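# Pack a grinder body into the open carton

## Task

Put one grinder body inside the open carton and release it there, leaving no gripper holding it.

## Robot and tools

Robot: two arms, left_arm and right_arm, each with six revolute joints and a parallel two-finger gripper. Shared scene frame: origin on the table surface midway between the arms, +x out across the table, +z up, and left_arm sits toward +y. The arm names do not tell you which side of an image something is on. Lengths are in metres, angles in radians.

Every command row is one flat list of 14 numbers covering both arms, even if one arm stays still: first left_arm's six joint angles then its opening, then right_arm's six angles then its opening. Inside each arm the joint order is always shoulder, elbow, waist, wrist pitch, wrist yaw, wrist roll. Use that order only. The angles are absolute joint targets (the same values printed under Joint positions), not offsets. Stated ranges in row order: shoulder 0.000 to 3.142, elbow 0.000 to 3.019, waist -2.880 to 2.880, wrist pitch -1.693 to 1.571, wrist yaw -1.571 to 1.571, wrist roll -2.094 to 2.094. The true end of a joint can sit up to 0.019 rad from the stated value in either direction. A target more than 0.019 rad outside a range, and farther out than the joint's current angle, gets the whole call rejected. A target beyond the real end is clipped to that end, and the result then says "joint sent to its limit". A missing message does not prove there is more room. Opening is a scale from -1 (shut) to +1 (fully open, 0.094 m between pads).

Tools:
execute_actions(actions): a list of actions. Each action is a table of up to 15 rows, and each row lasts one 1/30 s control step. A table shorter than 15 rows keeps its final row for the steps left over. An empty list only fetches the current state and images.
move(target, speed, blocking): target is one 14-number row of absolute joint angles plus openings. All joints travel together so that they finish at the same moment, and the gripper therefore usually follows a curve. speed is in rad/s, 0.01 to 2, default 0.5, and applies to whichever joint has the longest way to go. Paths last between 0.5 and 10 s and are cut off at 10 s. The finger openings are sent at once. Moves do not avoid obstacles or the other arm. blocking=false returns after 0.5 s while motion goes on; until a result reports the move's end, further moves and execute_actions are refused, so call wait or stop first. The added "move:" line reports the outcome (done, off_target, moving, held, fault), limits=held or limits=none, and each arm's joint farthest from target.
wait(seconds): 0 to 10 s while arms keep their last command. It ends early if a running move finishes.
stop: brakes a running move. Braking needs room, more at high speed, and the fingers keep moving.
zoom_image(camera, region): closer look at the latest image of cam_left_wrist or cam_right_wrist, region [x0, y0, x1, y1] in pixels from the top-left corner, no more than 504 by 504.
finished_scene(scene): ends the current scene, given by its number, once the robot has held the last command. It cannot be reversed and tells you whether the goal was met.

Results: each gripper's end_effector_position (metres) and end_effector_quat_wxyz in the scene frame. The printed position is the point between the pads, about 1 cm short of the fingertips, and it gets less accurate at long reach. The fingers point along the gripper's +z and close along its y. Joint positions and Joint velocities give one block per arm in row order, then the pad gap in m (and m/s). Joint targets shows what the joints are currently chasing, and these values may drift without a new command. To keep a joint still, resend its Joint targets value. grip_measured is the measured opening on the command scale, off by up to about 1 mm per gripper. Joint torques are raw drive outputs with offset, scale and noise, and are not zero in free air. "joint command not followed" means the clearance check changed some joint targets. FAULT or OVER-TEMPERATURE FAULT means an arm stopped. MOTOR HOT warns of heating.

Motion limits: on each step a joint's target may lead its measured angle by at most 0.264 (waist), 0.32 (shoulder), 0.276 (elbow), 0.33 (wrist pitch), 0.186 (wrist yaw), 0.522 (wrist roll) rad. If targets would move the gripper more than 70 mm from where it is, they are pulled back. Large motions therefore need several actions, and an action that did not finish should be commanded again. Cameras are fisheye, 504x504.

Gripping: to hold a part, command an opening about 0.03 below its grip_measured; smaller margins squeeze more lightly. Pads exert roughly 50 to 62 N, with a brief spike on first contact, and grip poorly on parts thinner than about 2 mm. Parts may be tugged or nudged at random, so check the grip. Holding a load warms the motors even while you think; at 100 °C the arm goes limp and drops, and some heat stays into later scenes.

Avoid: knocking or placing anything off the table, dropping or slamming parts, fast contacts, and targets driven deep past a contact (both hit harder). Keep the arms from striking or pressing each other. Open the gripper to release the grinder body inside the carton, back away, then end the scene. Faster, smoother solutions with less effort are better.

Each tool is called after "Emit:" by a JSON object that holds its "op" and its "data", one argument or row to a line.

## Session

I'll start by checking the current state.

Emit:
{"op": "execute_actions", "data": {
  "actions": []
}}

Scene clock: 0.00 s.
left_arm: end_effector_position=(+0.6445, +0.0552, +0.3023) grip_measured=+1.000 end_effector_quat_wxyz=(+0.689, +0.405, +0.558, -0.224) | right_arm: end_effector_position=(+0.2085, -0.1624, +0.2980) grip_measured=+1.000 end_effector_quat_wxyz=(-0.092, +0.834, -0.543, -0.029)
Joint names: [shoulder, elbow, waist, wrist pitch, wrist yaw, wrist roll]
Joint positions: left_arm=[1.83  1.307 0.103 0.598 0.841 0.258 0.094] | right_arm=[ 0.912  1.093  0.373 -1.634 -0.155 -1.609  0.094]
Joint velocities: left_arm=[-0.005  0.007 -0.015 -0.032  0.007 -0.051  0.   ] | right_arm=[-0.005 -0.022 -0.005 -0.017  0.081  0.066  0.   ]
Joint torques (N m, as the arm reports them, + toward a larger angle): no reading
Joint targets: left_arm=[1.841 1.329 0.103 0.600 0.841 0.258] | right_arm=[0.913 1.115 0.373 -1.633 -0.155 -1.609]

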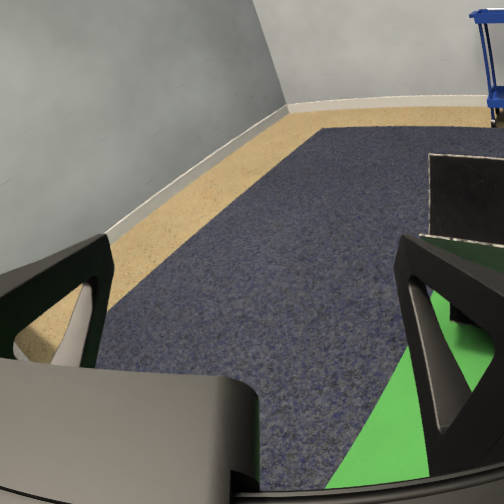

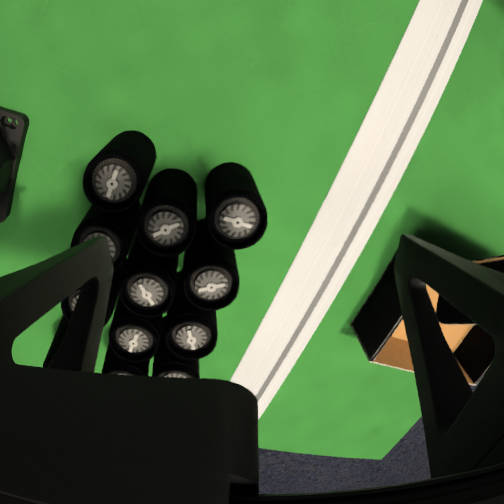

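Emit:
{"op": "move", "data": {
  "target": [1.841,1.329,0.103,0.600,0.0,0.258,1, 0.913,1.115,0.373,-1.633,0.0,-1.609,1],
  "speed": 1.0
}}

Scene clock: 78.37 s.
left_arm: end_effector_position=(+0.7141, +0.1763, +0.3066) grip_measured=+1.000 end_effector_quat_wxyz=(+0.731, +0.122, +0.669, +0.056) | right_arm: end_effector_position=(+0.2180, -0.1862, +0.2960) grip_measured=+1.000 end_effector_quat_wxyz=(-0.049, +0.834, -0.548, +0.032)
Joint names: [shoulder, elbow, waist, wrist pitch, wrist yaw, wrist roll]
Joint positions: left_arm=[1.83  1.307 0.103 0.598 0.003 0.258 0.094] | right_arm=[ 0.912  1.093  0.373 -1.634 -0.005 -1.609  0.094]
Joint velocities: left_arm=[-0.005  0.002 -0.015  0.022  0.037 -0.007  0.   ] | right_arm=[-0.015 -0.017 -0.005  0.002 -0.022 -0.051  0.   ]
Joint torques (N m, as the arm reports them, + toward a larger angle): left_arm=[-20.37  11.26  -1.29   1.68  -0.04   0.02] | right_arm=[-3.26 11.19 -0.57  0.33 -0.03 -0.14]
Joint targets: left_arm=[1.841 1.329 0.103 0.600 -0.000 0.258] | right_arm=[0.913 1.115 0.373 -1.633 0.000 -1.609]
move: off_target (left_arm, right_arm); limits=none; left_arm: farthest joint: the elbow, 0.022 radians from its target (0.022 radians at the start); right_arm: farthest joint: the elbow, 0.022 radians from its target (0.022 radians at the start)

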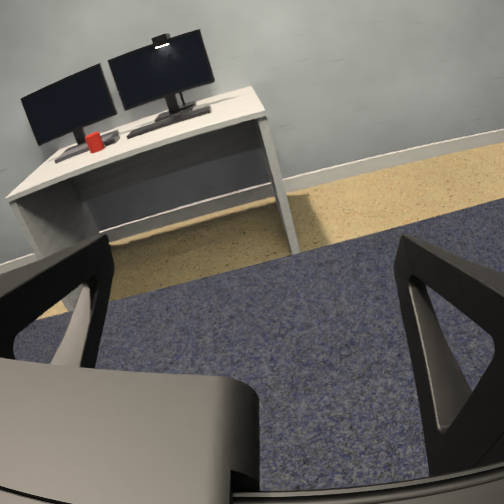

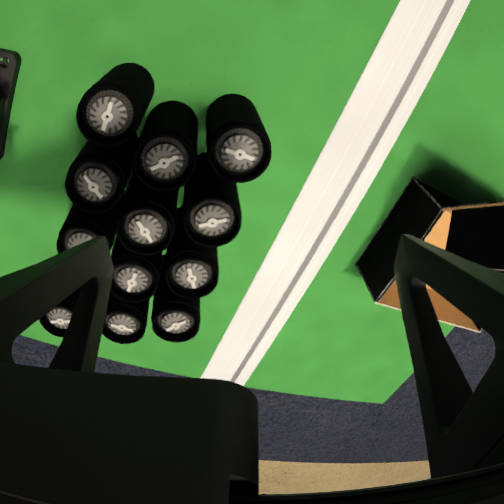

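Emit:
{"op": "move", "data": {
  "target": [1.841,1.329,0.5,0.600,0.0,0.258,1, 0.913,1.115,-0.1,-1.633,0.0,-1.609,1],
  "speed": 1.0
}}

Scene clock: 89.40 s.
left_arm: end_effector_position=(+0.6847, +0.4766, +0.3066) grip_measured=+1.000 end_effector_quat_wxyz=(+0.705, -0.014, +0.680, +0.201) | right_arm: end_effector_position=(+0.2336, -0.3011, +0.2960) grip_measured=+1.000 end_effector_quat_wxyz=(-0.040, +0.683, -0.728, +0.043)
Joint names: [shoulder, elbow, waist, wrist pitch, wrist yaw, wrist roll]
Joint positions: left_arm=[ 1.83   1.307  0.501  0.598 -0.002  0.258  0.094] | right_arm=[ 0.912  1.093 -0.097 -1.634 -0.004 -1.609  0.094]
Joint velocities: left_arm=[-0.015 -0.012  0.005 -0.017  0.007 -0.051  0.   ] | right_arm=[-0.015 -0.002 -0.005 -0.012 -0.022 -0.022  0.   ]
Joint torques (N m, as the arm reports them, + toward a larger angle): left_arm=[-20.36  11.26  -1.31   1.69   0.15   0.02] | right_arm=[-3.27 11.19 -0.81  0.33 -0.11 -0.13]
Joint targets: left_arm=[1.841 1.329 0.500 0.600 0.000 0.258] | right_arm=[0.913 1.115 -0.100 -1.633 -0.000 -1.609]
move: off_target (left_arm, right_arm); limits=none; left_arm: farthest joint: the elbow, 0.022 radians from its target (0.022 radians at the start); right_arm: farthest joint: the elbow, 0.022 radians from its target (0.022 radians at the start)

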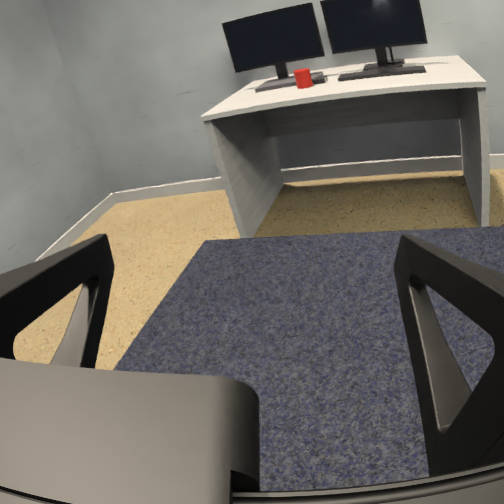

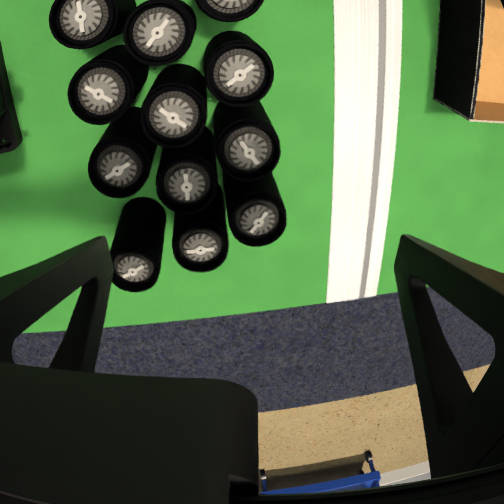

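Emit:
{"op": "move", "data": {
  "target": [1.841,1.329,0.5,-0.3,0.0,0.258,1, 0.913,1.115,0.2,-1.133,0.0,-1.609,1],
  "speed": 1.0
}}

Scene clock: 101.93 s.
left_arm: end_effector_position=(+0.6125, +0.4545, +0.1110) grip_measured=+1.000 end_effector_quat_wxyz=(+0.358, -0.019, +0.928, +0.103) | right_arm: end_effector_position=(+0.3391, -0.2093, +0.3374) grip_measured=+1.000 end_effector_quat_wxyz=(-0.226, +0.747, -0.595, +0.192)
Joint names: [shoulder, elbow, waist, wrist pitch, wrist yaw, wrist roll]
Joint positions: left_arm=[ 1.829  1.307  0.501 -0.286 -0.002  0.258  0.094] | right_arm=[ 0.912  1.093  0.191 -1.15  -0.004 -1.609  0.094]
Joint velocities: left_arm=[-0.015 -0.017 -0.015  0.007  0.037  0.037  0.   ] | right_arm=[-0.015 -0.007  0.015 -0.012 -0.037 -0.037  0.   ]
Joint torques (N m, as the arm reports them, + toward a larger angle): left_arm=[-20.2   11.01  -0.95   0.65   0.17   0.03] | right_arm=[-4.02 11.95  0.24  2.02 -0.08 -0.09]
Joint targets: left_arm=[1.841 1.329 0.500 -0.300 -0.000 0.258] | right_arm=[0.913 1.115 0.200 -1.133 0.000 -1.609]
move: off_target (left_arm, right_arm); limits=none; left_arm: farthest joint: the elbow, 0.022 radians from its target (0.022 radians at the start); right_arm: farthest joint: the elbow, 0.022 radians from its target (0.022 radians at the start)

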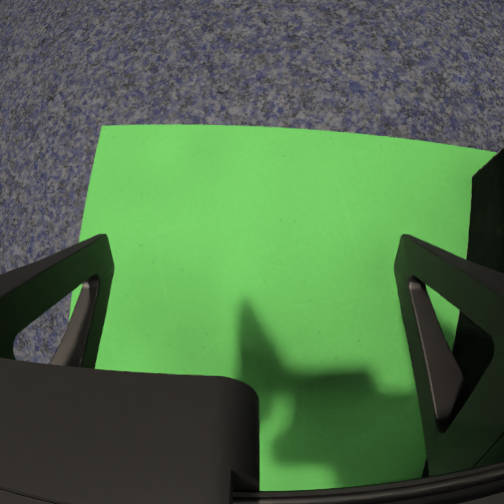

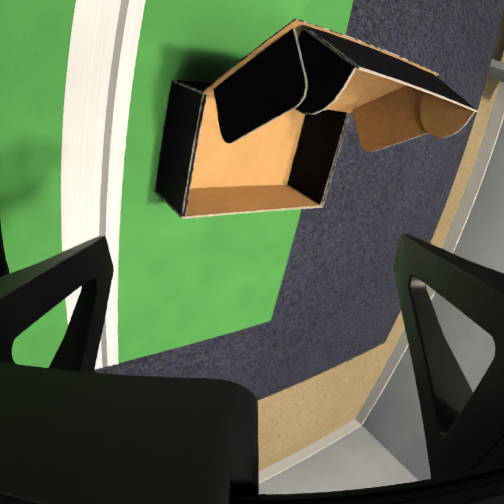

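Emit:
{"op": "move", "data": {
  "target": [1.3,1.329,0.5,-0.3,0.0,0.258,1, 0.913,0.9,0.2,-1.133,0.0,-1.609,1],
  "speed": 0.8
}}

Scene clock: 120.30 s.
left_arm: end_effector_position=(+0.5330, +0.4301, +0.4522) grip_measured=+1.000 end_effector_quat_wxyz=(+0.581, -0.016, +0.797, +0.166) | right_arm: end_effector_position=(+0.3043, -0.2159, +0.2405) grip_measured=+1.000 end_effector_quat_wxyz=(-0.155, +0.766, -0.610, +0.131)
Joint names: [shoulder, elbow, waist, wrist pitch, wrist yaw, wrist roll]
Joint positions: left_arm=[ 1.293  1.307  0.501 -0.287 -0.002  0.258  0.094] | right_arm=[ 0.912  0.898  0.191 -1.149 -0.004 -1.609  0.094]
Joint velocities: left_arm=[ 0.005 -0.012 -0.024  0.002 -0.022 -0.022  0.   ] | right_arm=[-0.015  0.007 -0.005  0.007  0.051 -0.007  0.   ]
Joint torques (N m, as the arm reports them, + toward a larger angle): left_arm=[-13.08  12.45  -0.93   1.03   0.15   0.02] | right_arm=[-3.97 10.23  0.22  1.61 -0.09 -0.11]
Joint targets: left_arm=[1.300 1.329 0.500 -0.300 -0.000 0.258] | right_arm=[0.913 0.900 0.200 -1.133 -0.000 -1.609]
move: off_target (left_arm); limits=none; left_arm: farthest joint: the elbow, 0.022 radians from its target (0.022 radians at the start); right_arm: farthest joint: the wrist pitch, 0.016 radians from its target (0.017 radians at the start)

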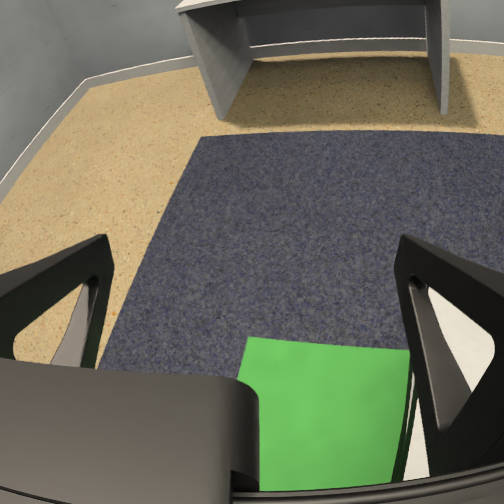

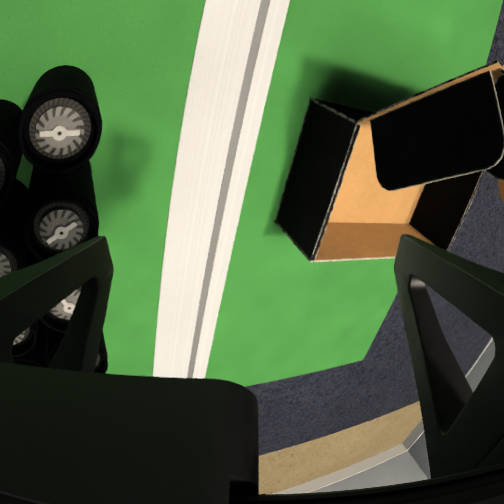

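Emit:
{"op": "move", "data": {
  "target": [1.4,0.2,0.5,1.4,0.0,0.0,1, 1.484,0.995,0.4555,-1.671,0.387,-0.506,0.6],
  "speed": 0.8
}}

Scene clock: 243.27 s.
left_arm: end_effector_position=(+0.3443, +0.3723, +0.2099) grip_measured=+1.000 end_effector_quat_wxyz=(+0.764, -0.090, +0.627, +0.120) | right_arm: end_effector_position=(+0.2429, -0.2268, +0.1339) grip_measured=+0.601 end_effector_quat_wxyz=(-0.296, -0.481, +0.807, -0.171)
Joint names: [shoulder, elbow, waist, wrist pitch, wrist yaw, wrist roll]
Joint positions: left_arm=[ 1.386  0.203  0.501  1.38  -0.002  0.013  0.094] | right_arm=[ 1.471  0.958  0.444 -1.657  0.382 -0.515  0.075]
Joint velocities: left_arm=[ 0.024  0.002 -0.005 -0.032  0.037  0.037  0.   ] | right_arm=[-0.015 -0.037 -0.015 -0.027  0.037  0.037  0.   ]
Joint torques (N m, as the arm reports them, + toward a larger angle): left_arm=[-5.34  4.62 -0.92  2.35  0.15 -0.06] | right_arm=[-7.68 10.01  0.43 -1.89  0.3  -0.09]
Joint targets: left_arm=[1.400 0.200 0.500 1.400 -0.000 -0.000] | right_arm=[1.484 0.995 0.455 -1.671 0.387 -0.506]
move: off_target (right_arm); limits=none; left_arm: farthest joint: the wrist pitch, 0.020 radians from its target (1.687 radians at the start); right_arm: farthest joint: the elbow, 0.037 radians from its target (0.097 radians at the start)

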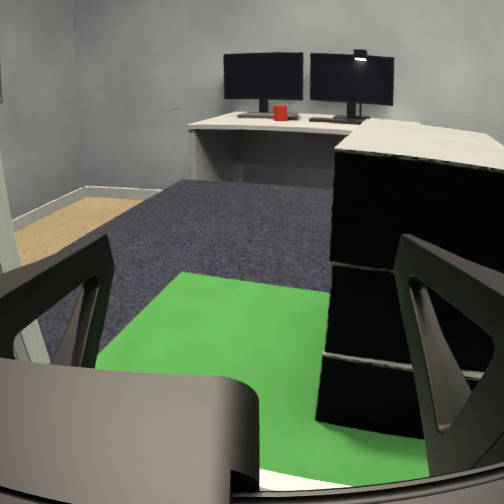

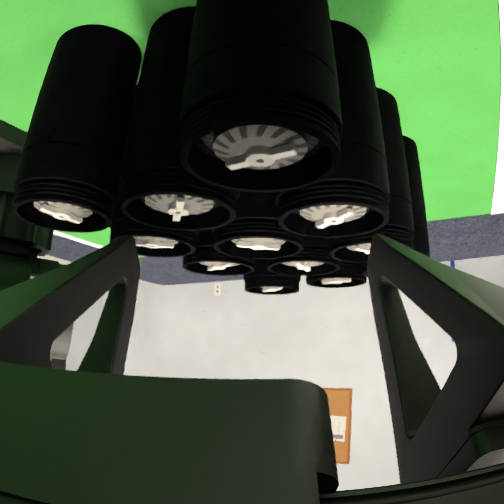

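Emit:
{"op": "move", "data": {
  "target": [1.4,0.2,0.5,1.4,0.0,0.0,1, 1.72,0.922,0.492,-1.517,0.443,-0.414,0.6],
  "speed": 0.3
}}

Scene clock: 267.53 s.
left_arm: end_effector_position=(+0.3443, +0.3723, +0.2099) grip_measured=+1.000 end_effector_quat_wxyz=(+0.764, -0.090, +0.627, +0.120) | right_arm: end_effector_position=(+0.2477, -0.2242, +0.0572) grip_measured=+0.601 end_effector_quat_wxyz=(-0.349, -0.466, +0.785, -0.212)
Joint names: [shoulder, elbow, waist, wrist pitch, wrist yaw, wrist roll]
Joint positions: left_arm=[ 1.386  0.203  0.501  1.38  -0.002  0.013  0.094] | right_arm=[ 1.709  0.923  0.48  -1.528  0.438 -0.423  0.075]
Joint velocities: left_arm=[-0.015  0.017 -0.015 -0.002 -0.022  0.051  0.   ] | right_arm=[-0.024  0.002 -0.005  0.012  0.007 -0.022  0.   ]
Joint torques (N m, as the arm reports them, + toward a larger angle): left_arm=[-5.32  4.76 -0.96  2.34  0.15 -0.08] | right_arm=[-9.51  5.2   0.5  -0.87  0.31 -0.05]
Joint targets: left_arm=[1.400 0.200 0.500 1.400 0.000 0.000] | right_arm=[1.720 0.922 0.492 -1.517 0.443 -0.414]
move: done; limits=none; left_arm: farthest joint: the wrist pitch, 0.020 radians from its target (0.020 radians at the start); right_arm: farthest joint: the waist, 0.012 radians from its target (0.048 radians at the start)

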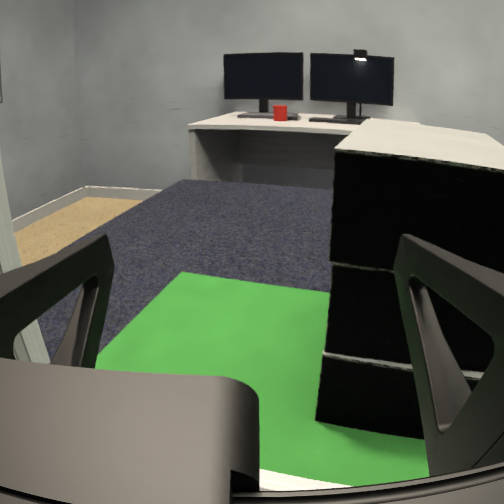

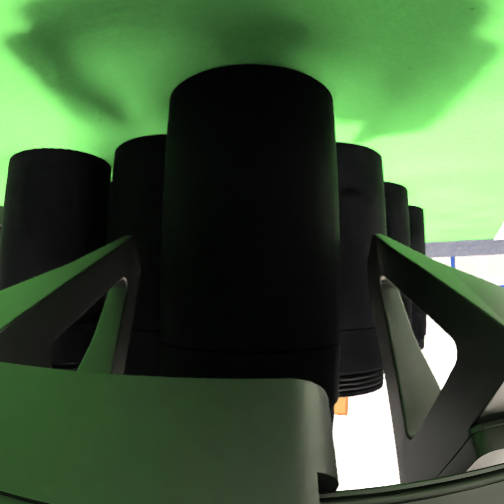

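Emit:
{"op": "execute_actions", "data": {
  "actions": [
    [[1.4,0.2,0.5,1.4,0.0,0.0,1, 1.72,0.922,0.492,-1.517,0.443,-0.414,0.1]],
    [[1.4,0.2,0.5,1.4,0.0,0.0,1, 1.72,0.922,0.492,-1.517,0.443,-0.414,-0.05]]
  ]
}}

Scene clock: 275.03 s.
left_arm: end_effector_position=(+0.3443, +0.3723, +0.2099) grip_measured=+1.000 end_effector_quat_wxyz=(+0.764, -0.090, +0.627, +0.120) | right_arm: end_effector_position=(+0.2473, -0.2241, +0.0570) grip_measured=+0.040 end_effector_quat_wxyz=(-0.349, -0.466, +0.785, -0.212)
Joint names: [shoulder, elbow, waist, wrist pitch, wrist yaw, wrist roll]
Joint positions: left_arm=[ 1.386  0.203  0.501  1.38  -0.002  0.013  0.094] | right_arm=[ 1.709  0.922  0.481 -1.528  0.437 -0.422  0.049]
Joint velocities: left_arm=[ 0.005 -0.002 -0.024 -0.007 -0.037 -0.051  0.   ] | right_arm=[-0.005  0.007 -0.005 -0.012  0.066  0.037 -0.   ]
Joint torques (N m, as the arm reports them, + toward a larger angle): left_arm=[-5.33  4.75 -0.9   2.34  0.15 -0.08] | right_arm=[-9.31  5.27  0.38 -0.89  0.34 -0.07]
Joint targets: left_arm=[1.400 0.200 0.500 1.400 0.000 0.000] | right_arm=[1.720 0.922 0.492 -1.517 0.443 -0.414]

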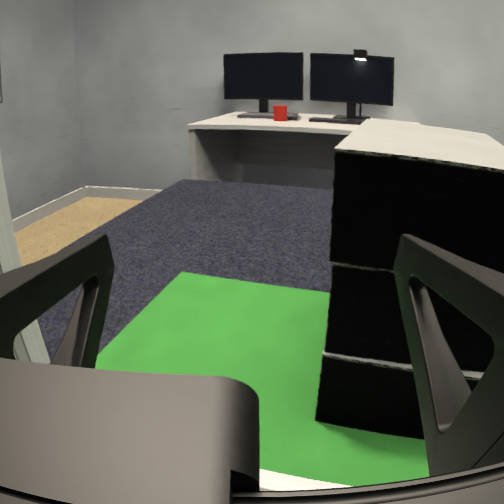

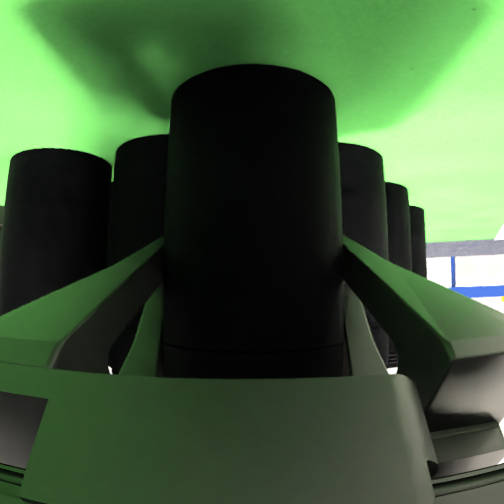

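Emit:
{"op": "move", "data": {
  "target": [1.4,0.2,0.5,1.4,0.0,0.0,1, 1.40,1.03,0.492,-1.67,0.443,-0.414,-0.01],
  "speed": 0.4
}}

Emit:
{"op": "move", "data": {
  "target": [1.4,0.2,0.5,1.4,0.0,0.0,1, 1.32,1.13,-0.01,-1.45,0.0,0.0,-0.01],
  "speed": 0.7
}}

Scene clock: 325.47 s.
left_arm: end_effector_position=(+0.3443, +0.3723, +0.2099) grip_measured=+1.000 end_effector_quat_wxyz=(+0.764, -0.091, +0.627, +0.120) | right_arm: end_effector_position=(+0.2574, -0.2188, +0.1599) grip_measured=+0.040 end_effector_quat_wxyz=(-0.232, -0.459, +0.830, -0.217)
Joint names: [shoulder, elbow, waist, wrist pitch, wrist yaw, wrist roll]
Joint positions: left_arm=[ 1.386  0.203  0.501  1.38  -0.002  0.013  0.094] | right_arm=[ 1.403  0.991  0.481 -1.651  0.437 -0.422  0.049]
Joint velocities: left_arm=[-0.024 -0.012  0.005 -0.022 -0.022  0.081  0.   ] | right_arm=[-0.015 -0.007 -0.005  0.007 -0.037 -0.037 -0.001]
Joint torques (N m, as the arm reports them, + toward a larger angle): left_arm=[-5.34  4.75 -0.95  2.35  0.14 -0.08] | right_arm=[-8.46 10.85  0.49 -1.85  0.39 -0.06]
Joint targets: left_arm=[1.400 0.200 0.500 1.400 0.000 -0.000] | right_arm=[1.400 1.030 0.492 -1.670 0.443 -0.414]
move: off_target (right_arm); limits=none; left_arm: farthest joint: the wrist pitch, 0.020 radians from its target (0.020 radians at the start); right_arm: farthest joint: the elbow, 0.039 radians from its target (0.108 radians at the start)

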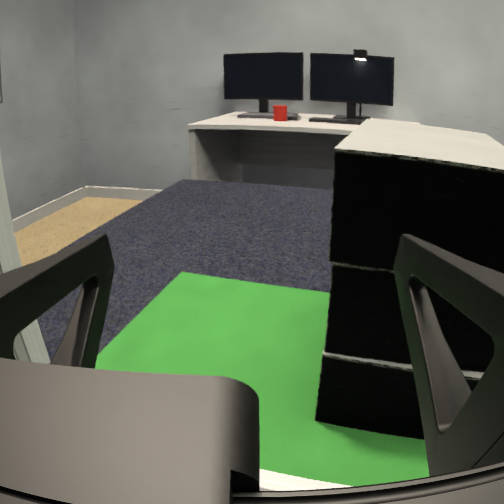

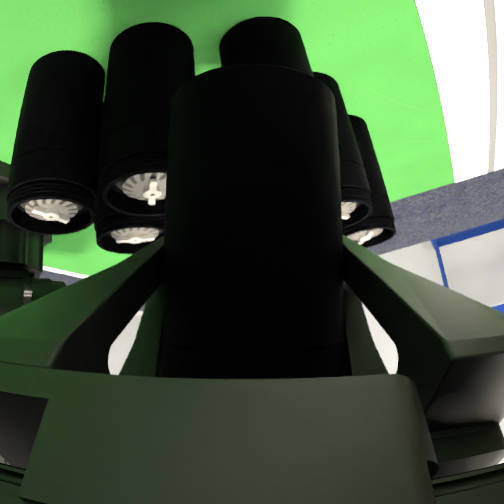

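Scene clock: 327.00 s.
left_arm: end_effector_position=(+0.3443, +0.3723, +0.2099) grip_measured=+1.000 end_effector_quat_wxyz=(+0.764, -0.091, +0.627, +0.120) | right_arm: end_effector_position=(+0.3216, -0.2836, +0.1760) grip_measured=+0.041 end_effector_quat_wxyz=(-0.069, +0.005, +0.998, -0.001)
Joint names: [shoulder, elbow, waist, wrist pitch, wrist yaw, wrist roll]
Joint positions: left_arm=[ 1.386  0.203  0.501  1.38  -0.002  0.013  0.094] | right_arm=[ 1.334  1.083 -0.014 -1.458  0.005 -0.008  0.049]
Joint velocities: left_arm=[-0.005 -0.012  0.005 -0.012  0.037 -0.051  0.   ] | right_arm=[-0.005  0.007 -0.015 -0.002  0.007 -0.037  0.   ]
Joint torques (N m, as the arm reports them, + toward a larger angle): left_arm=[-5.35  4.75 -0.93  2.34  0.15 -0.08] | right_arm=[-9.44 12.54 -0.15  0.2  -0.33 -0.07]
Joint targets: left_arm=[1.400 0.200 0.500 1.400 -0.000 -0.000] | right_arm=[1.320 1.130 -0.010 -1.450 -0.000 0.000]
move: off_target (right_arm); limits=none; left_arm: farthest joint: the wrist pitch, 0.020 radians from its target (0.020 radians at the start); right_arm: farthest joint: the elbow, 0.047 radians from its target (0.139 radians at the start)

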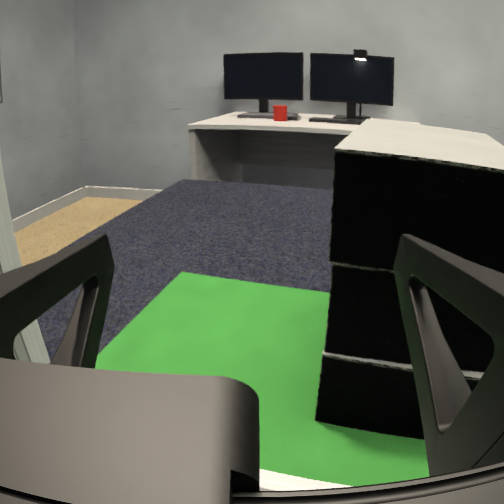

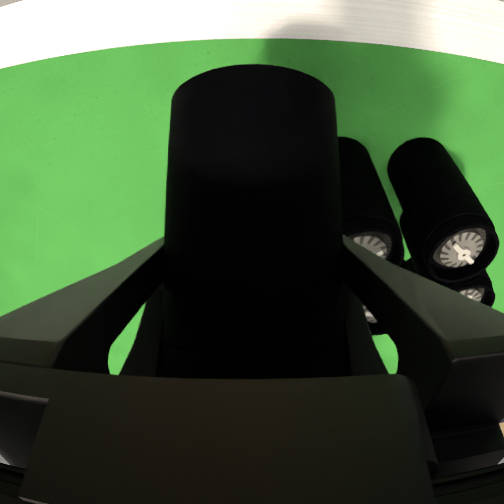

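Emit:
{"op": "move", "data": {
  "target": [1.4,0.2,0.5,1.4,0.0,0.0,1, 1.595,1.15,0.005,-0.345,0.0,0.0,-0.01],
  "speed": 0.8
}}

Scene clock: 337.87 s.
left_arm: end_effector_position=(+0.3443, +0.3723, +0.2099) grip_measured=+1.000 end_effector_quat_wxyz=(+0.764, -0.091, +0.627, +0.120) | right_arm: end_effector_position=(+0.5767, -0.2843, +0.1358) grip_measured=+0.041 end_effector_quat_wxyz=(+0.342, +0.003, +0.940, -0.005)
Joint names: [shoulder, elbow, waist, wrist pitch, wrist yaw, wrist roll]
Joint positions: left_arm=[ 1.386  0.203  0.501  1.38  -0.002  0.013  0.094] | right_arm=[ 1.59   1.089 -0.008 -0.371  0.005 -0.008  0.049]
Joint velocities: left_arm=[-0.015 -0.002 -0.015 -0.007  0.051  0.095  0.   ] | right_arm=[-0.015 -0.022  0.024 -0.017 -0.095 -0.037 -0.   ]
Joint torques (N m, as the arm reports them, + toward a larger angle): left_arm=[-5.34  4.74 -0.93  2.35  0.15 -0.07] | right_arm=[-12.09  14.1    0.58   2.69  -0.32  -0.07]
Joint targets: left_arm=[1.400 0.200 0.500 1.400 -0.000 0.000] | right_arm=[1.595 1.150 0.005 -0.345 -0.000 -0.000]
move: off_target (right_arm); limits=none; left_arm: farthest joint: the wrist pitch, 0.020 radians from its target (0.020 radians at the start); right_arm: farthest joint: the elbow, 0.061 radians from its target (0.067 radians at the start)

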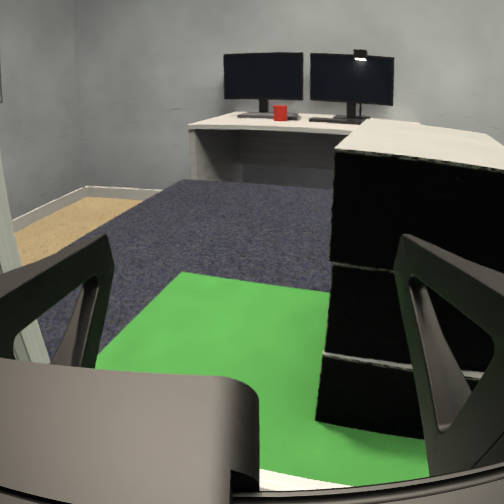

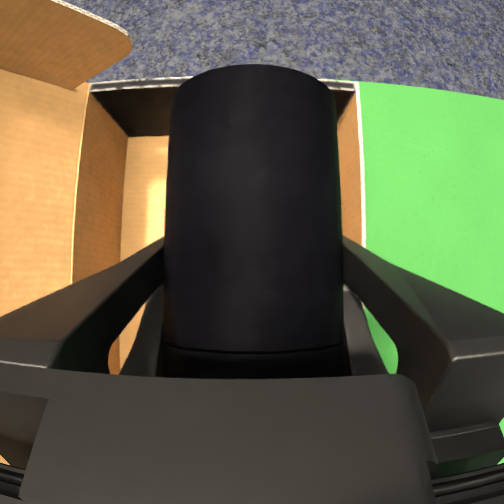

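Emit:
{"op": "move", "data": {
  "target": [1.4,0.2,0.5,1.4,0.0,0.0,1, 1.76,1.005,0.02,-0.055,0.0,0.0,-0.01],
  "speed": 0.3
}}

Scene clock: 351.53 s.
left_arm: end_effector_position=(+0.3443, +0.3723, +0.2099) grip_measured=+1.000 end_effector_quat_wxyz=(+0.764, -0.091, +0.627, +0.120) | right_arm: end_effector_position=(+0.5846, -0.2752, +0.0422) grip_measured=+0.041 end_effector_quat_wxyz=(+0.355, -0.005, +0.935, -0.003)
Joint names: [shoulder, elbow, waist, wrist pitch, wrist yaw, wrist roll]
Joint positions: left_arm=[ 1.386  0.203  0.501  1.38  -0.002  0.013  0.094] | right_arm=[ 1.757  0.994  0.008 -0.082  0.005 -0.008  0.049]
Joint velocities: left_arm=[-0.005 -0.012 -0.005  0.007  0.022  0.037  0.   ] | right_arm=[-0.005 -0.027 -0.005  0.002 -0.007 -0.051  0.001]
Joint torques (N m, as the arm reports them, + toward a larger angle): left_arm=[-5.32  4.75 -0.94  2.35  0.14 -0.08] | right_arm=[-13.11   8.7    0.4    2.78  -0.32  -0.07]
Joint targets: left_arm=[1.400 0.200 0.500 1.400 0.000 -0.000] | right_arm=[1.760 1.005 0.020 -0.055 0.000 -0.000]
move: off_target (right_arm); limits=none; left_arm: farthest joint: the wrist pitch, 0.020 radians from its target (0.020 radians at the start); right_arm: farthest joint: the wrist pitch, 0.027 radians from its target (0.316 radians at the start)

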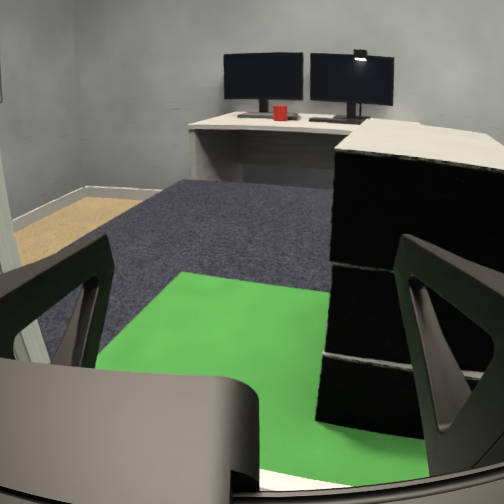

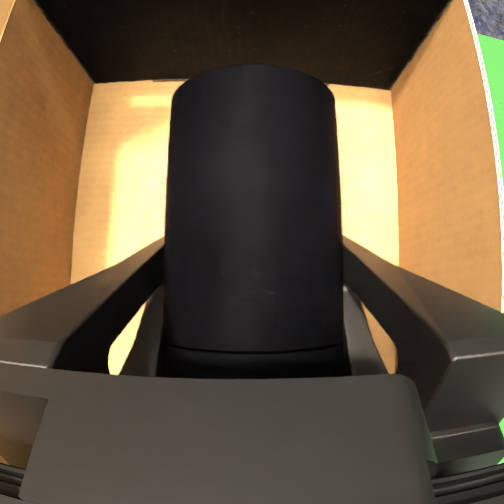

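Emit:
{"op": "move", "data": {
  "target": [1.4,0.2,0.5,1.4,0.0,0.0,1, 1.778,0.999,0.02,-0.031,0.0,0.0,-0.01],
  "speed": 0.05
}}

Scene clock: 357.10 s.
left_arm: end_effector_position=(+0.3443, +0.3723, +0.2099) grip_measured=+1.000 end_effector_quat_wxyz=(+0.764, -0.091, +0.627, +0.120) | right_arm: end_effector_position=(+0.5847, -0.2752, +0.0367) grip_measured=+0.041 end_effector_quat_wxyz=(+0.358, -0.005, +0.934, -0.003)
Joint names: [shoulder, elbow, waist, wrist pitch, wrist yaw, wrist roll]
Joint positions: left_arm=[ 1.386  0.203  0.501  1.38  -0.002  0.013  0.094] | right_arm=[ 1.767  0.986  0.008 -0.058  0.005 -0.008  0.049]
Joint velocities: left_arm=[-0.005  0.012 -0.015  0.002  0.037 -0.081  0.   ] | right_arm=[-0.015  0.002  0.005  0.007  0.066 -0.037 -0.   ]
Joint torques (N m, as the arm reports them, + toward a larger angle): left_arm=[-5.37  4.75 -0.93  2.35  0.14 -0.08] | right_arm=[-12.65   8.73   0.53   2.8   -0.33  -0.07]
Joint targets: left_arm=[1.400 0.200 0.500 1.400 0.000 0.000] | right_arm=[1.778 0.999 0.020 -0.031 -0.000 0.000]
move: off_target (right_arm); limits=none; left_arm: farthest joint: the wrist pitch, 0.020 radians from its target (0.020 radians at the start); right_arm: farthest joint: the wrist pitch, 0.027 radians from its target (0.051 radians at the start)

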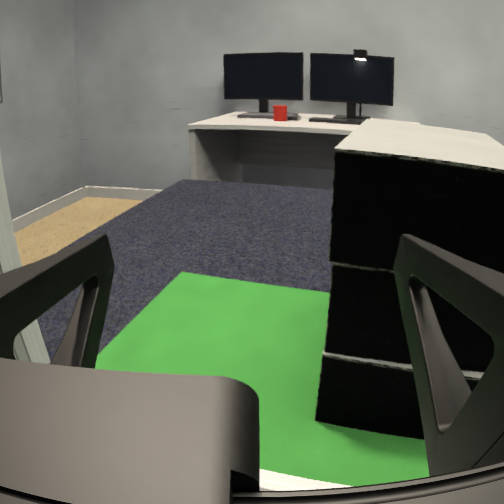

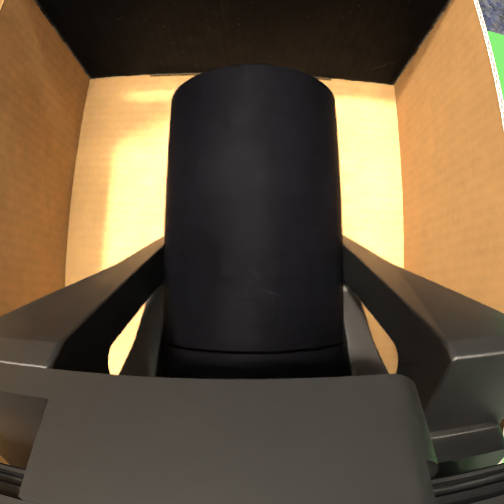

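Emit:
{"op": "execute_actions", "data": {
  "actions": [
    [[1.4,0.2,0.5,1.4,0.0,0.0,1, 1.781,0.998,0.02,-0.028,0.0,0.0,-0.01],[1.4,0.2,0.5,1.4,0.0,0.0,1, 1.783,0.998,0.02,-0.026,0.0,0.0,-0.01],[1.4,0.2,0.5,1.4,0.0,0.0,1, 1.785,0.997,0.02,-0.024,0.0,0.0,-0.01],[1.4,0.2,0.5,1.4,0.0,0.0,1, 1.787,0.997,0.02,-0.022,0.0,0.0,-0.01],[1.4,0.2,0.5,1.4,0.0,0.0,1, 1.789,0.996,0.02,-0.020,0.0,0.0,-0.01],[1.4,0.2,0.5,1.4,0.0,0.0,1, 1.791,0.995,0.02,-0.018,0.0,0.0,-0.01]]
  ]
}}

Scene clock: 364.13 s.
left_arm: end_effector_position=(+0.3443, +0.3723, +0.2099) grip_measured=+1.000 end_effector_quat_wxyz=(+0.764, -0.091, +0.627, +0.120) | right_arm: end_effector_position=(+0.5860, -0.2752, +0.0310) grip_measured=+0.041 end_effector_quat_wxyz=(+0.358, -0.005, +0.934, -0.003)
Joint names: [shoulder, elbow, waist, wrist pitch, wrist yaw, wrist roll]
Joint positions: left_arm=[ 1.386  0.203  0.501  1.38  -0.002  0.013  0.094] | right_arm=[ 1.781  0.986  0.008 -0.044  0.005 -0.008  0.049]
Joint velocities: left_arm=[ 0.005 -0.022 -0.015 -0.012  0.051  0.022  0.   ] | right_arm=[-0.005 -0.012 -0.005  0.007 -0.007  0.022  0.   ]
Joint torques (N m, as the arm reports them, + toward a larger angle): left_arm=[-5.36  4.75 -0.93  2.35  0.14 -0.08] | right_arm=[-12.9    8.3    0.56   2.71  -0.32  -0.07]
Joint targets: left_arm=[1.400 0.200 0.500 1.400 -0.000 0.000] | right_arm=[1.791 0.995 0.020 -0.018 0.000 -0.000]

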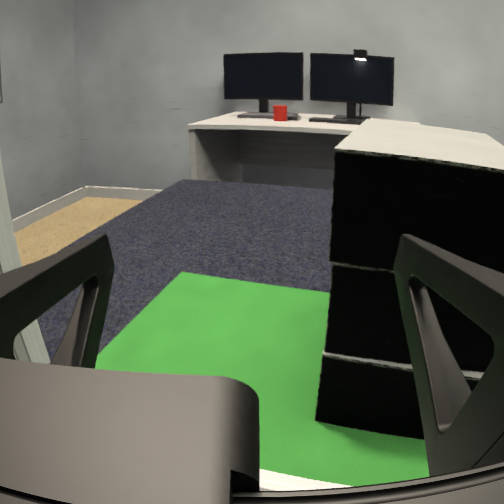

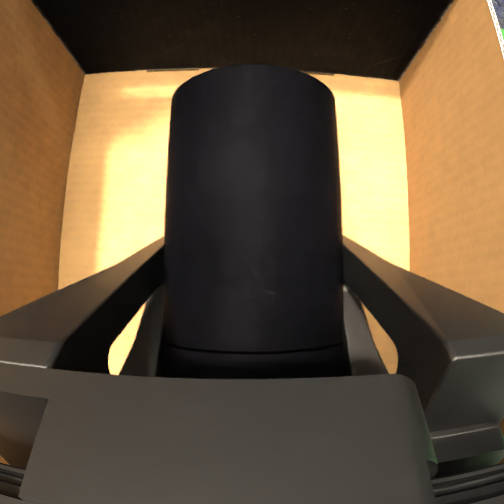

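Now release and lift out.

Emit:
{"op": "execute_actions", "data": {
  "actions": [
    [[1.4,0.2,0.5,1.4,0.0,0.0,1, 1.791,0.995,0.02,-0.018,0.0,0.0,0.3]]
  ]
}}

Emit:
{"op": "move", "data": {
  "target": [1.4,0.2,0.5,1.4,0.0,0.0,1, 1.59,1.15,0.02,-0.36,0.0,0.0,0.3],
  "speed": 0.4
}}

Scene clock: 368.33 s.
left_arm: end_effector_position=(+0.3443, +0.3723, +0.2099) grip_measured=+1.000 end_effector_quat_wxyz=(+0.764, -0.091, +0.627, +0.120) | right_arm: end_effector_position=(+0.5875, -0.2752, +0.0324) grip_measured=+0.298 end_effector_quat_wxyz=(+0.362, -0.005, +0.932, -0.003)
Joint names: [shoulder, elbow, waist, wrist pitch, wrist yaw, wrist roll]
Joint positions: left_arm=[ 1.386  0.203  0.501  1.38  -0.002  0.013  0.094] | right_arm=[ 1.781  0.986  0.008 -0.035  0.005 -0.008  0.061]
Joint velocities: left_arm=[ 0.005  0.002 -0.015  0.022  0.022  0.051  0.   ] | right_arm=[-0.015  0.002 -0.005  0.012  0.007 -0.022 -0.   ]
Joint torques (N m, as the arm reports them, + toward a larger angle): left_arm=[-5.34  4.76 -0.94  2.35  0.15 -0.08] | right_arm=[-12.66   8.35   0.57   2.37  -0.32  -0.08]
Joint targets: left_arm=[1.400 0.200 0.500 1.400 0.000 -0.000] | right_arm=[1.791 0.995 0.020 -0.018 -0.000 -0.000]

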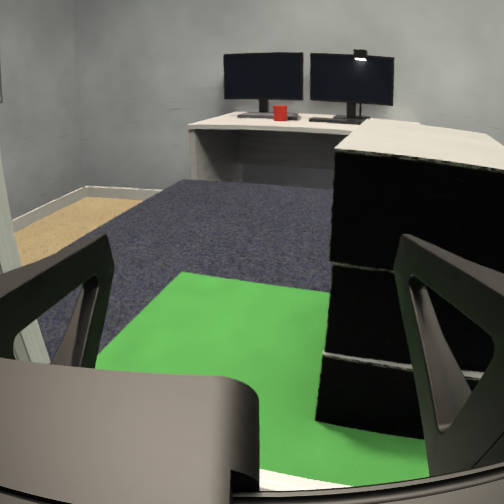

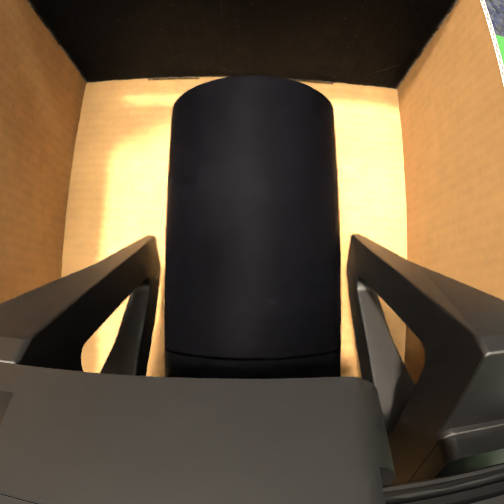

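Scene clock: 369.67 s.
left_arm: end_effector_position=(+0.3443, +0.3723, +0.2099) grip_measured=+1.000 end_effector_quat_wxyz=(+0.764, -0.091, +0.627, +0.120) | right_arm: end_effector_position=(+0.5895, -0.2752, +0.1507) grip_measured=+0.298 end_effector_quat_wxyz=(+0.364, -0.005, +0.932, -0.003)
Joint names: [shoulder, elbow, waist, wrist pitch, wrist yaw, wrist roll]
Joint positions: left_arm=[ 1.386  0.203  0.501  1.38  -0.002  0.013  0.094] | right_arm=[ 1.591  1.112  0.008 -0.347  0.005 -0.008  0.061]
Joint velocities: left_arm=[-0.005  0.012 -0.015 -0.017 -0.022  0.007  0.   ] | right_arm=[-0.015  0.007 -0.005  0.007  0.037  0.037  0.   ]
Joint torques (N m, as the arm reports them, + toward a larger angle): left_arm=[-5.32  4.75 -0.94  2.34  0.15 -0.07] | right_arm=[-12.93  12.52   0.52   0.93  -0.32  -0.08]
Joint targets: left_arm=[1.400 0.200 0.500 1.400 -0.000 -0.000] | right_arm=[1.590 1.150 0.020 -0.360 -0.000 -0.000]
move: off_target (right_arm); limits=none; left_arm: farthest joint: the wrist pitch, 0.020 radians from its target (0.020 radians at the start); right_arm: farthest joint: the elbow, 0.038 radians from its target (0.164 radians at the start)

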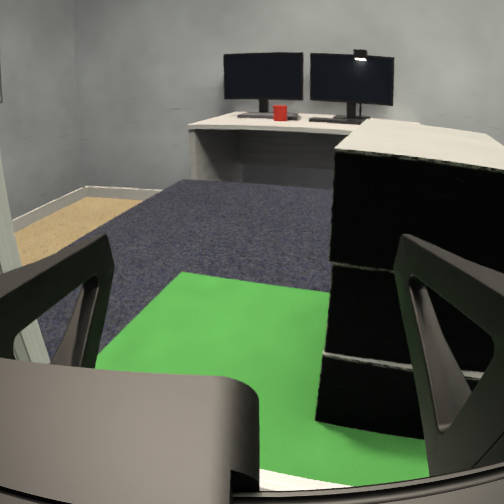

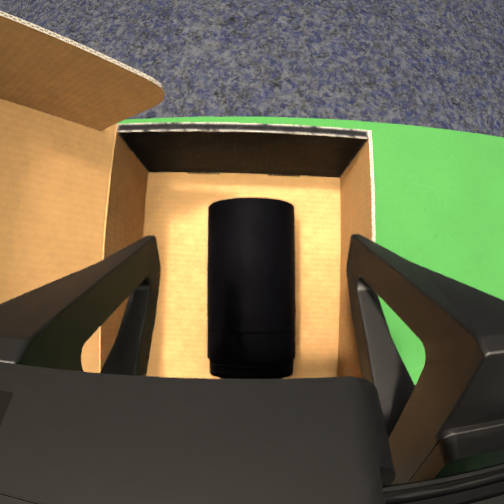

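The grinder is lying inside the carton.

Emit:
{"op": "finished_scene", "data": {
  "scene": 1
}}

The scene is finished: the task was done.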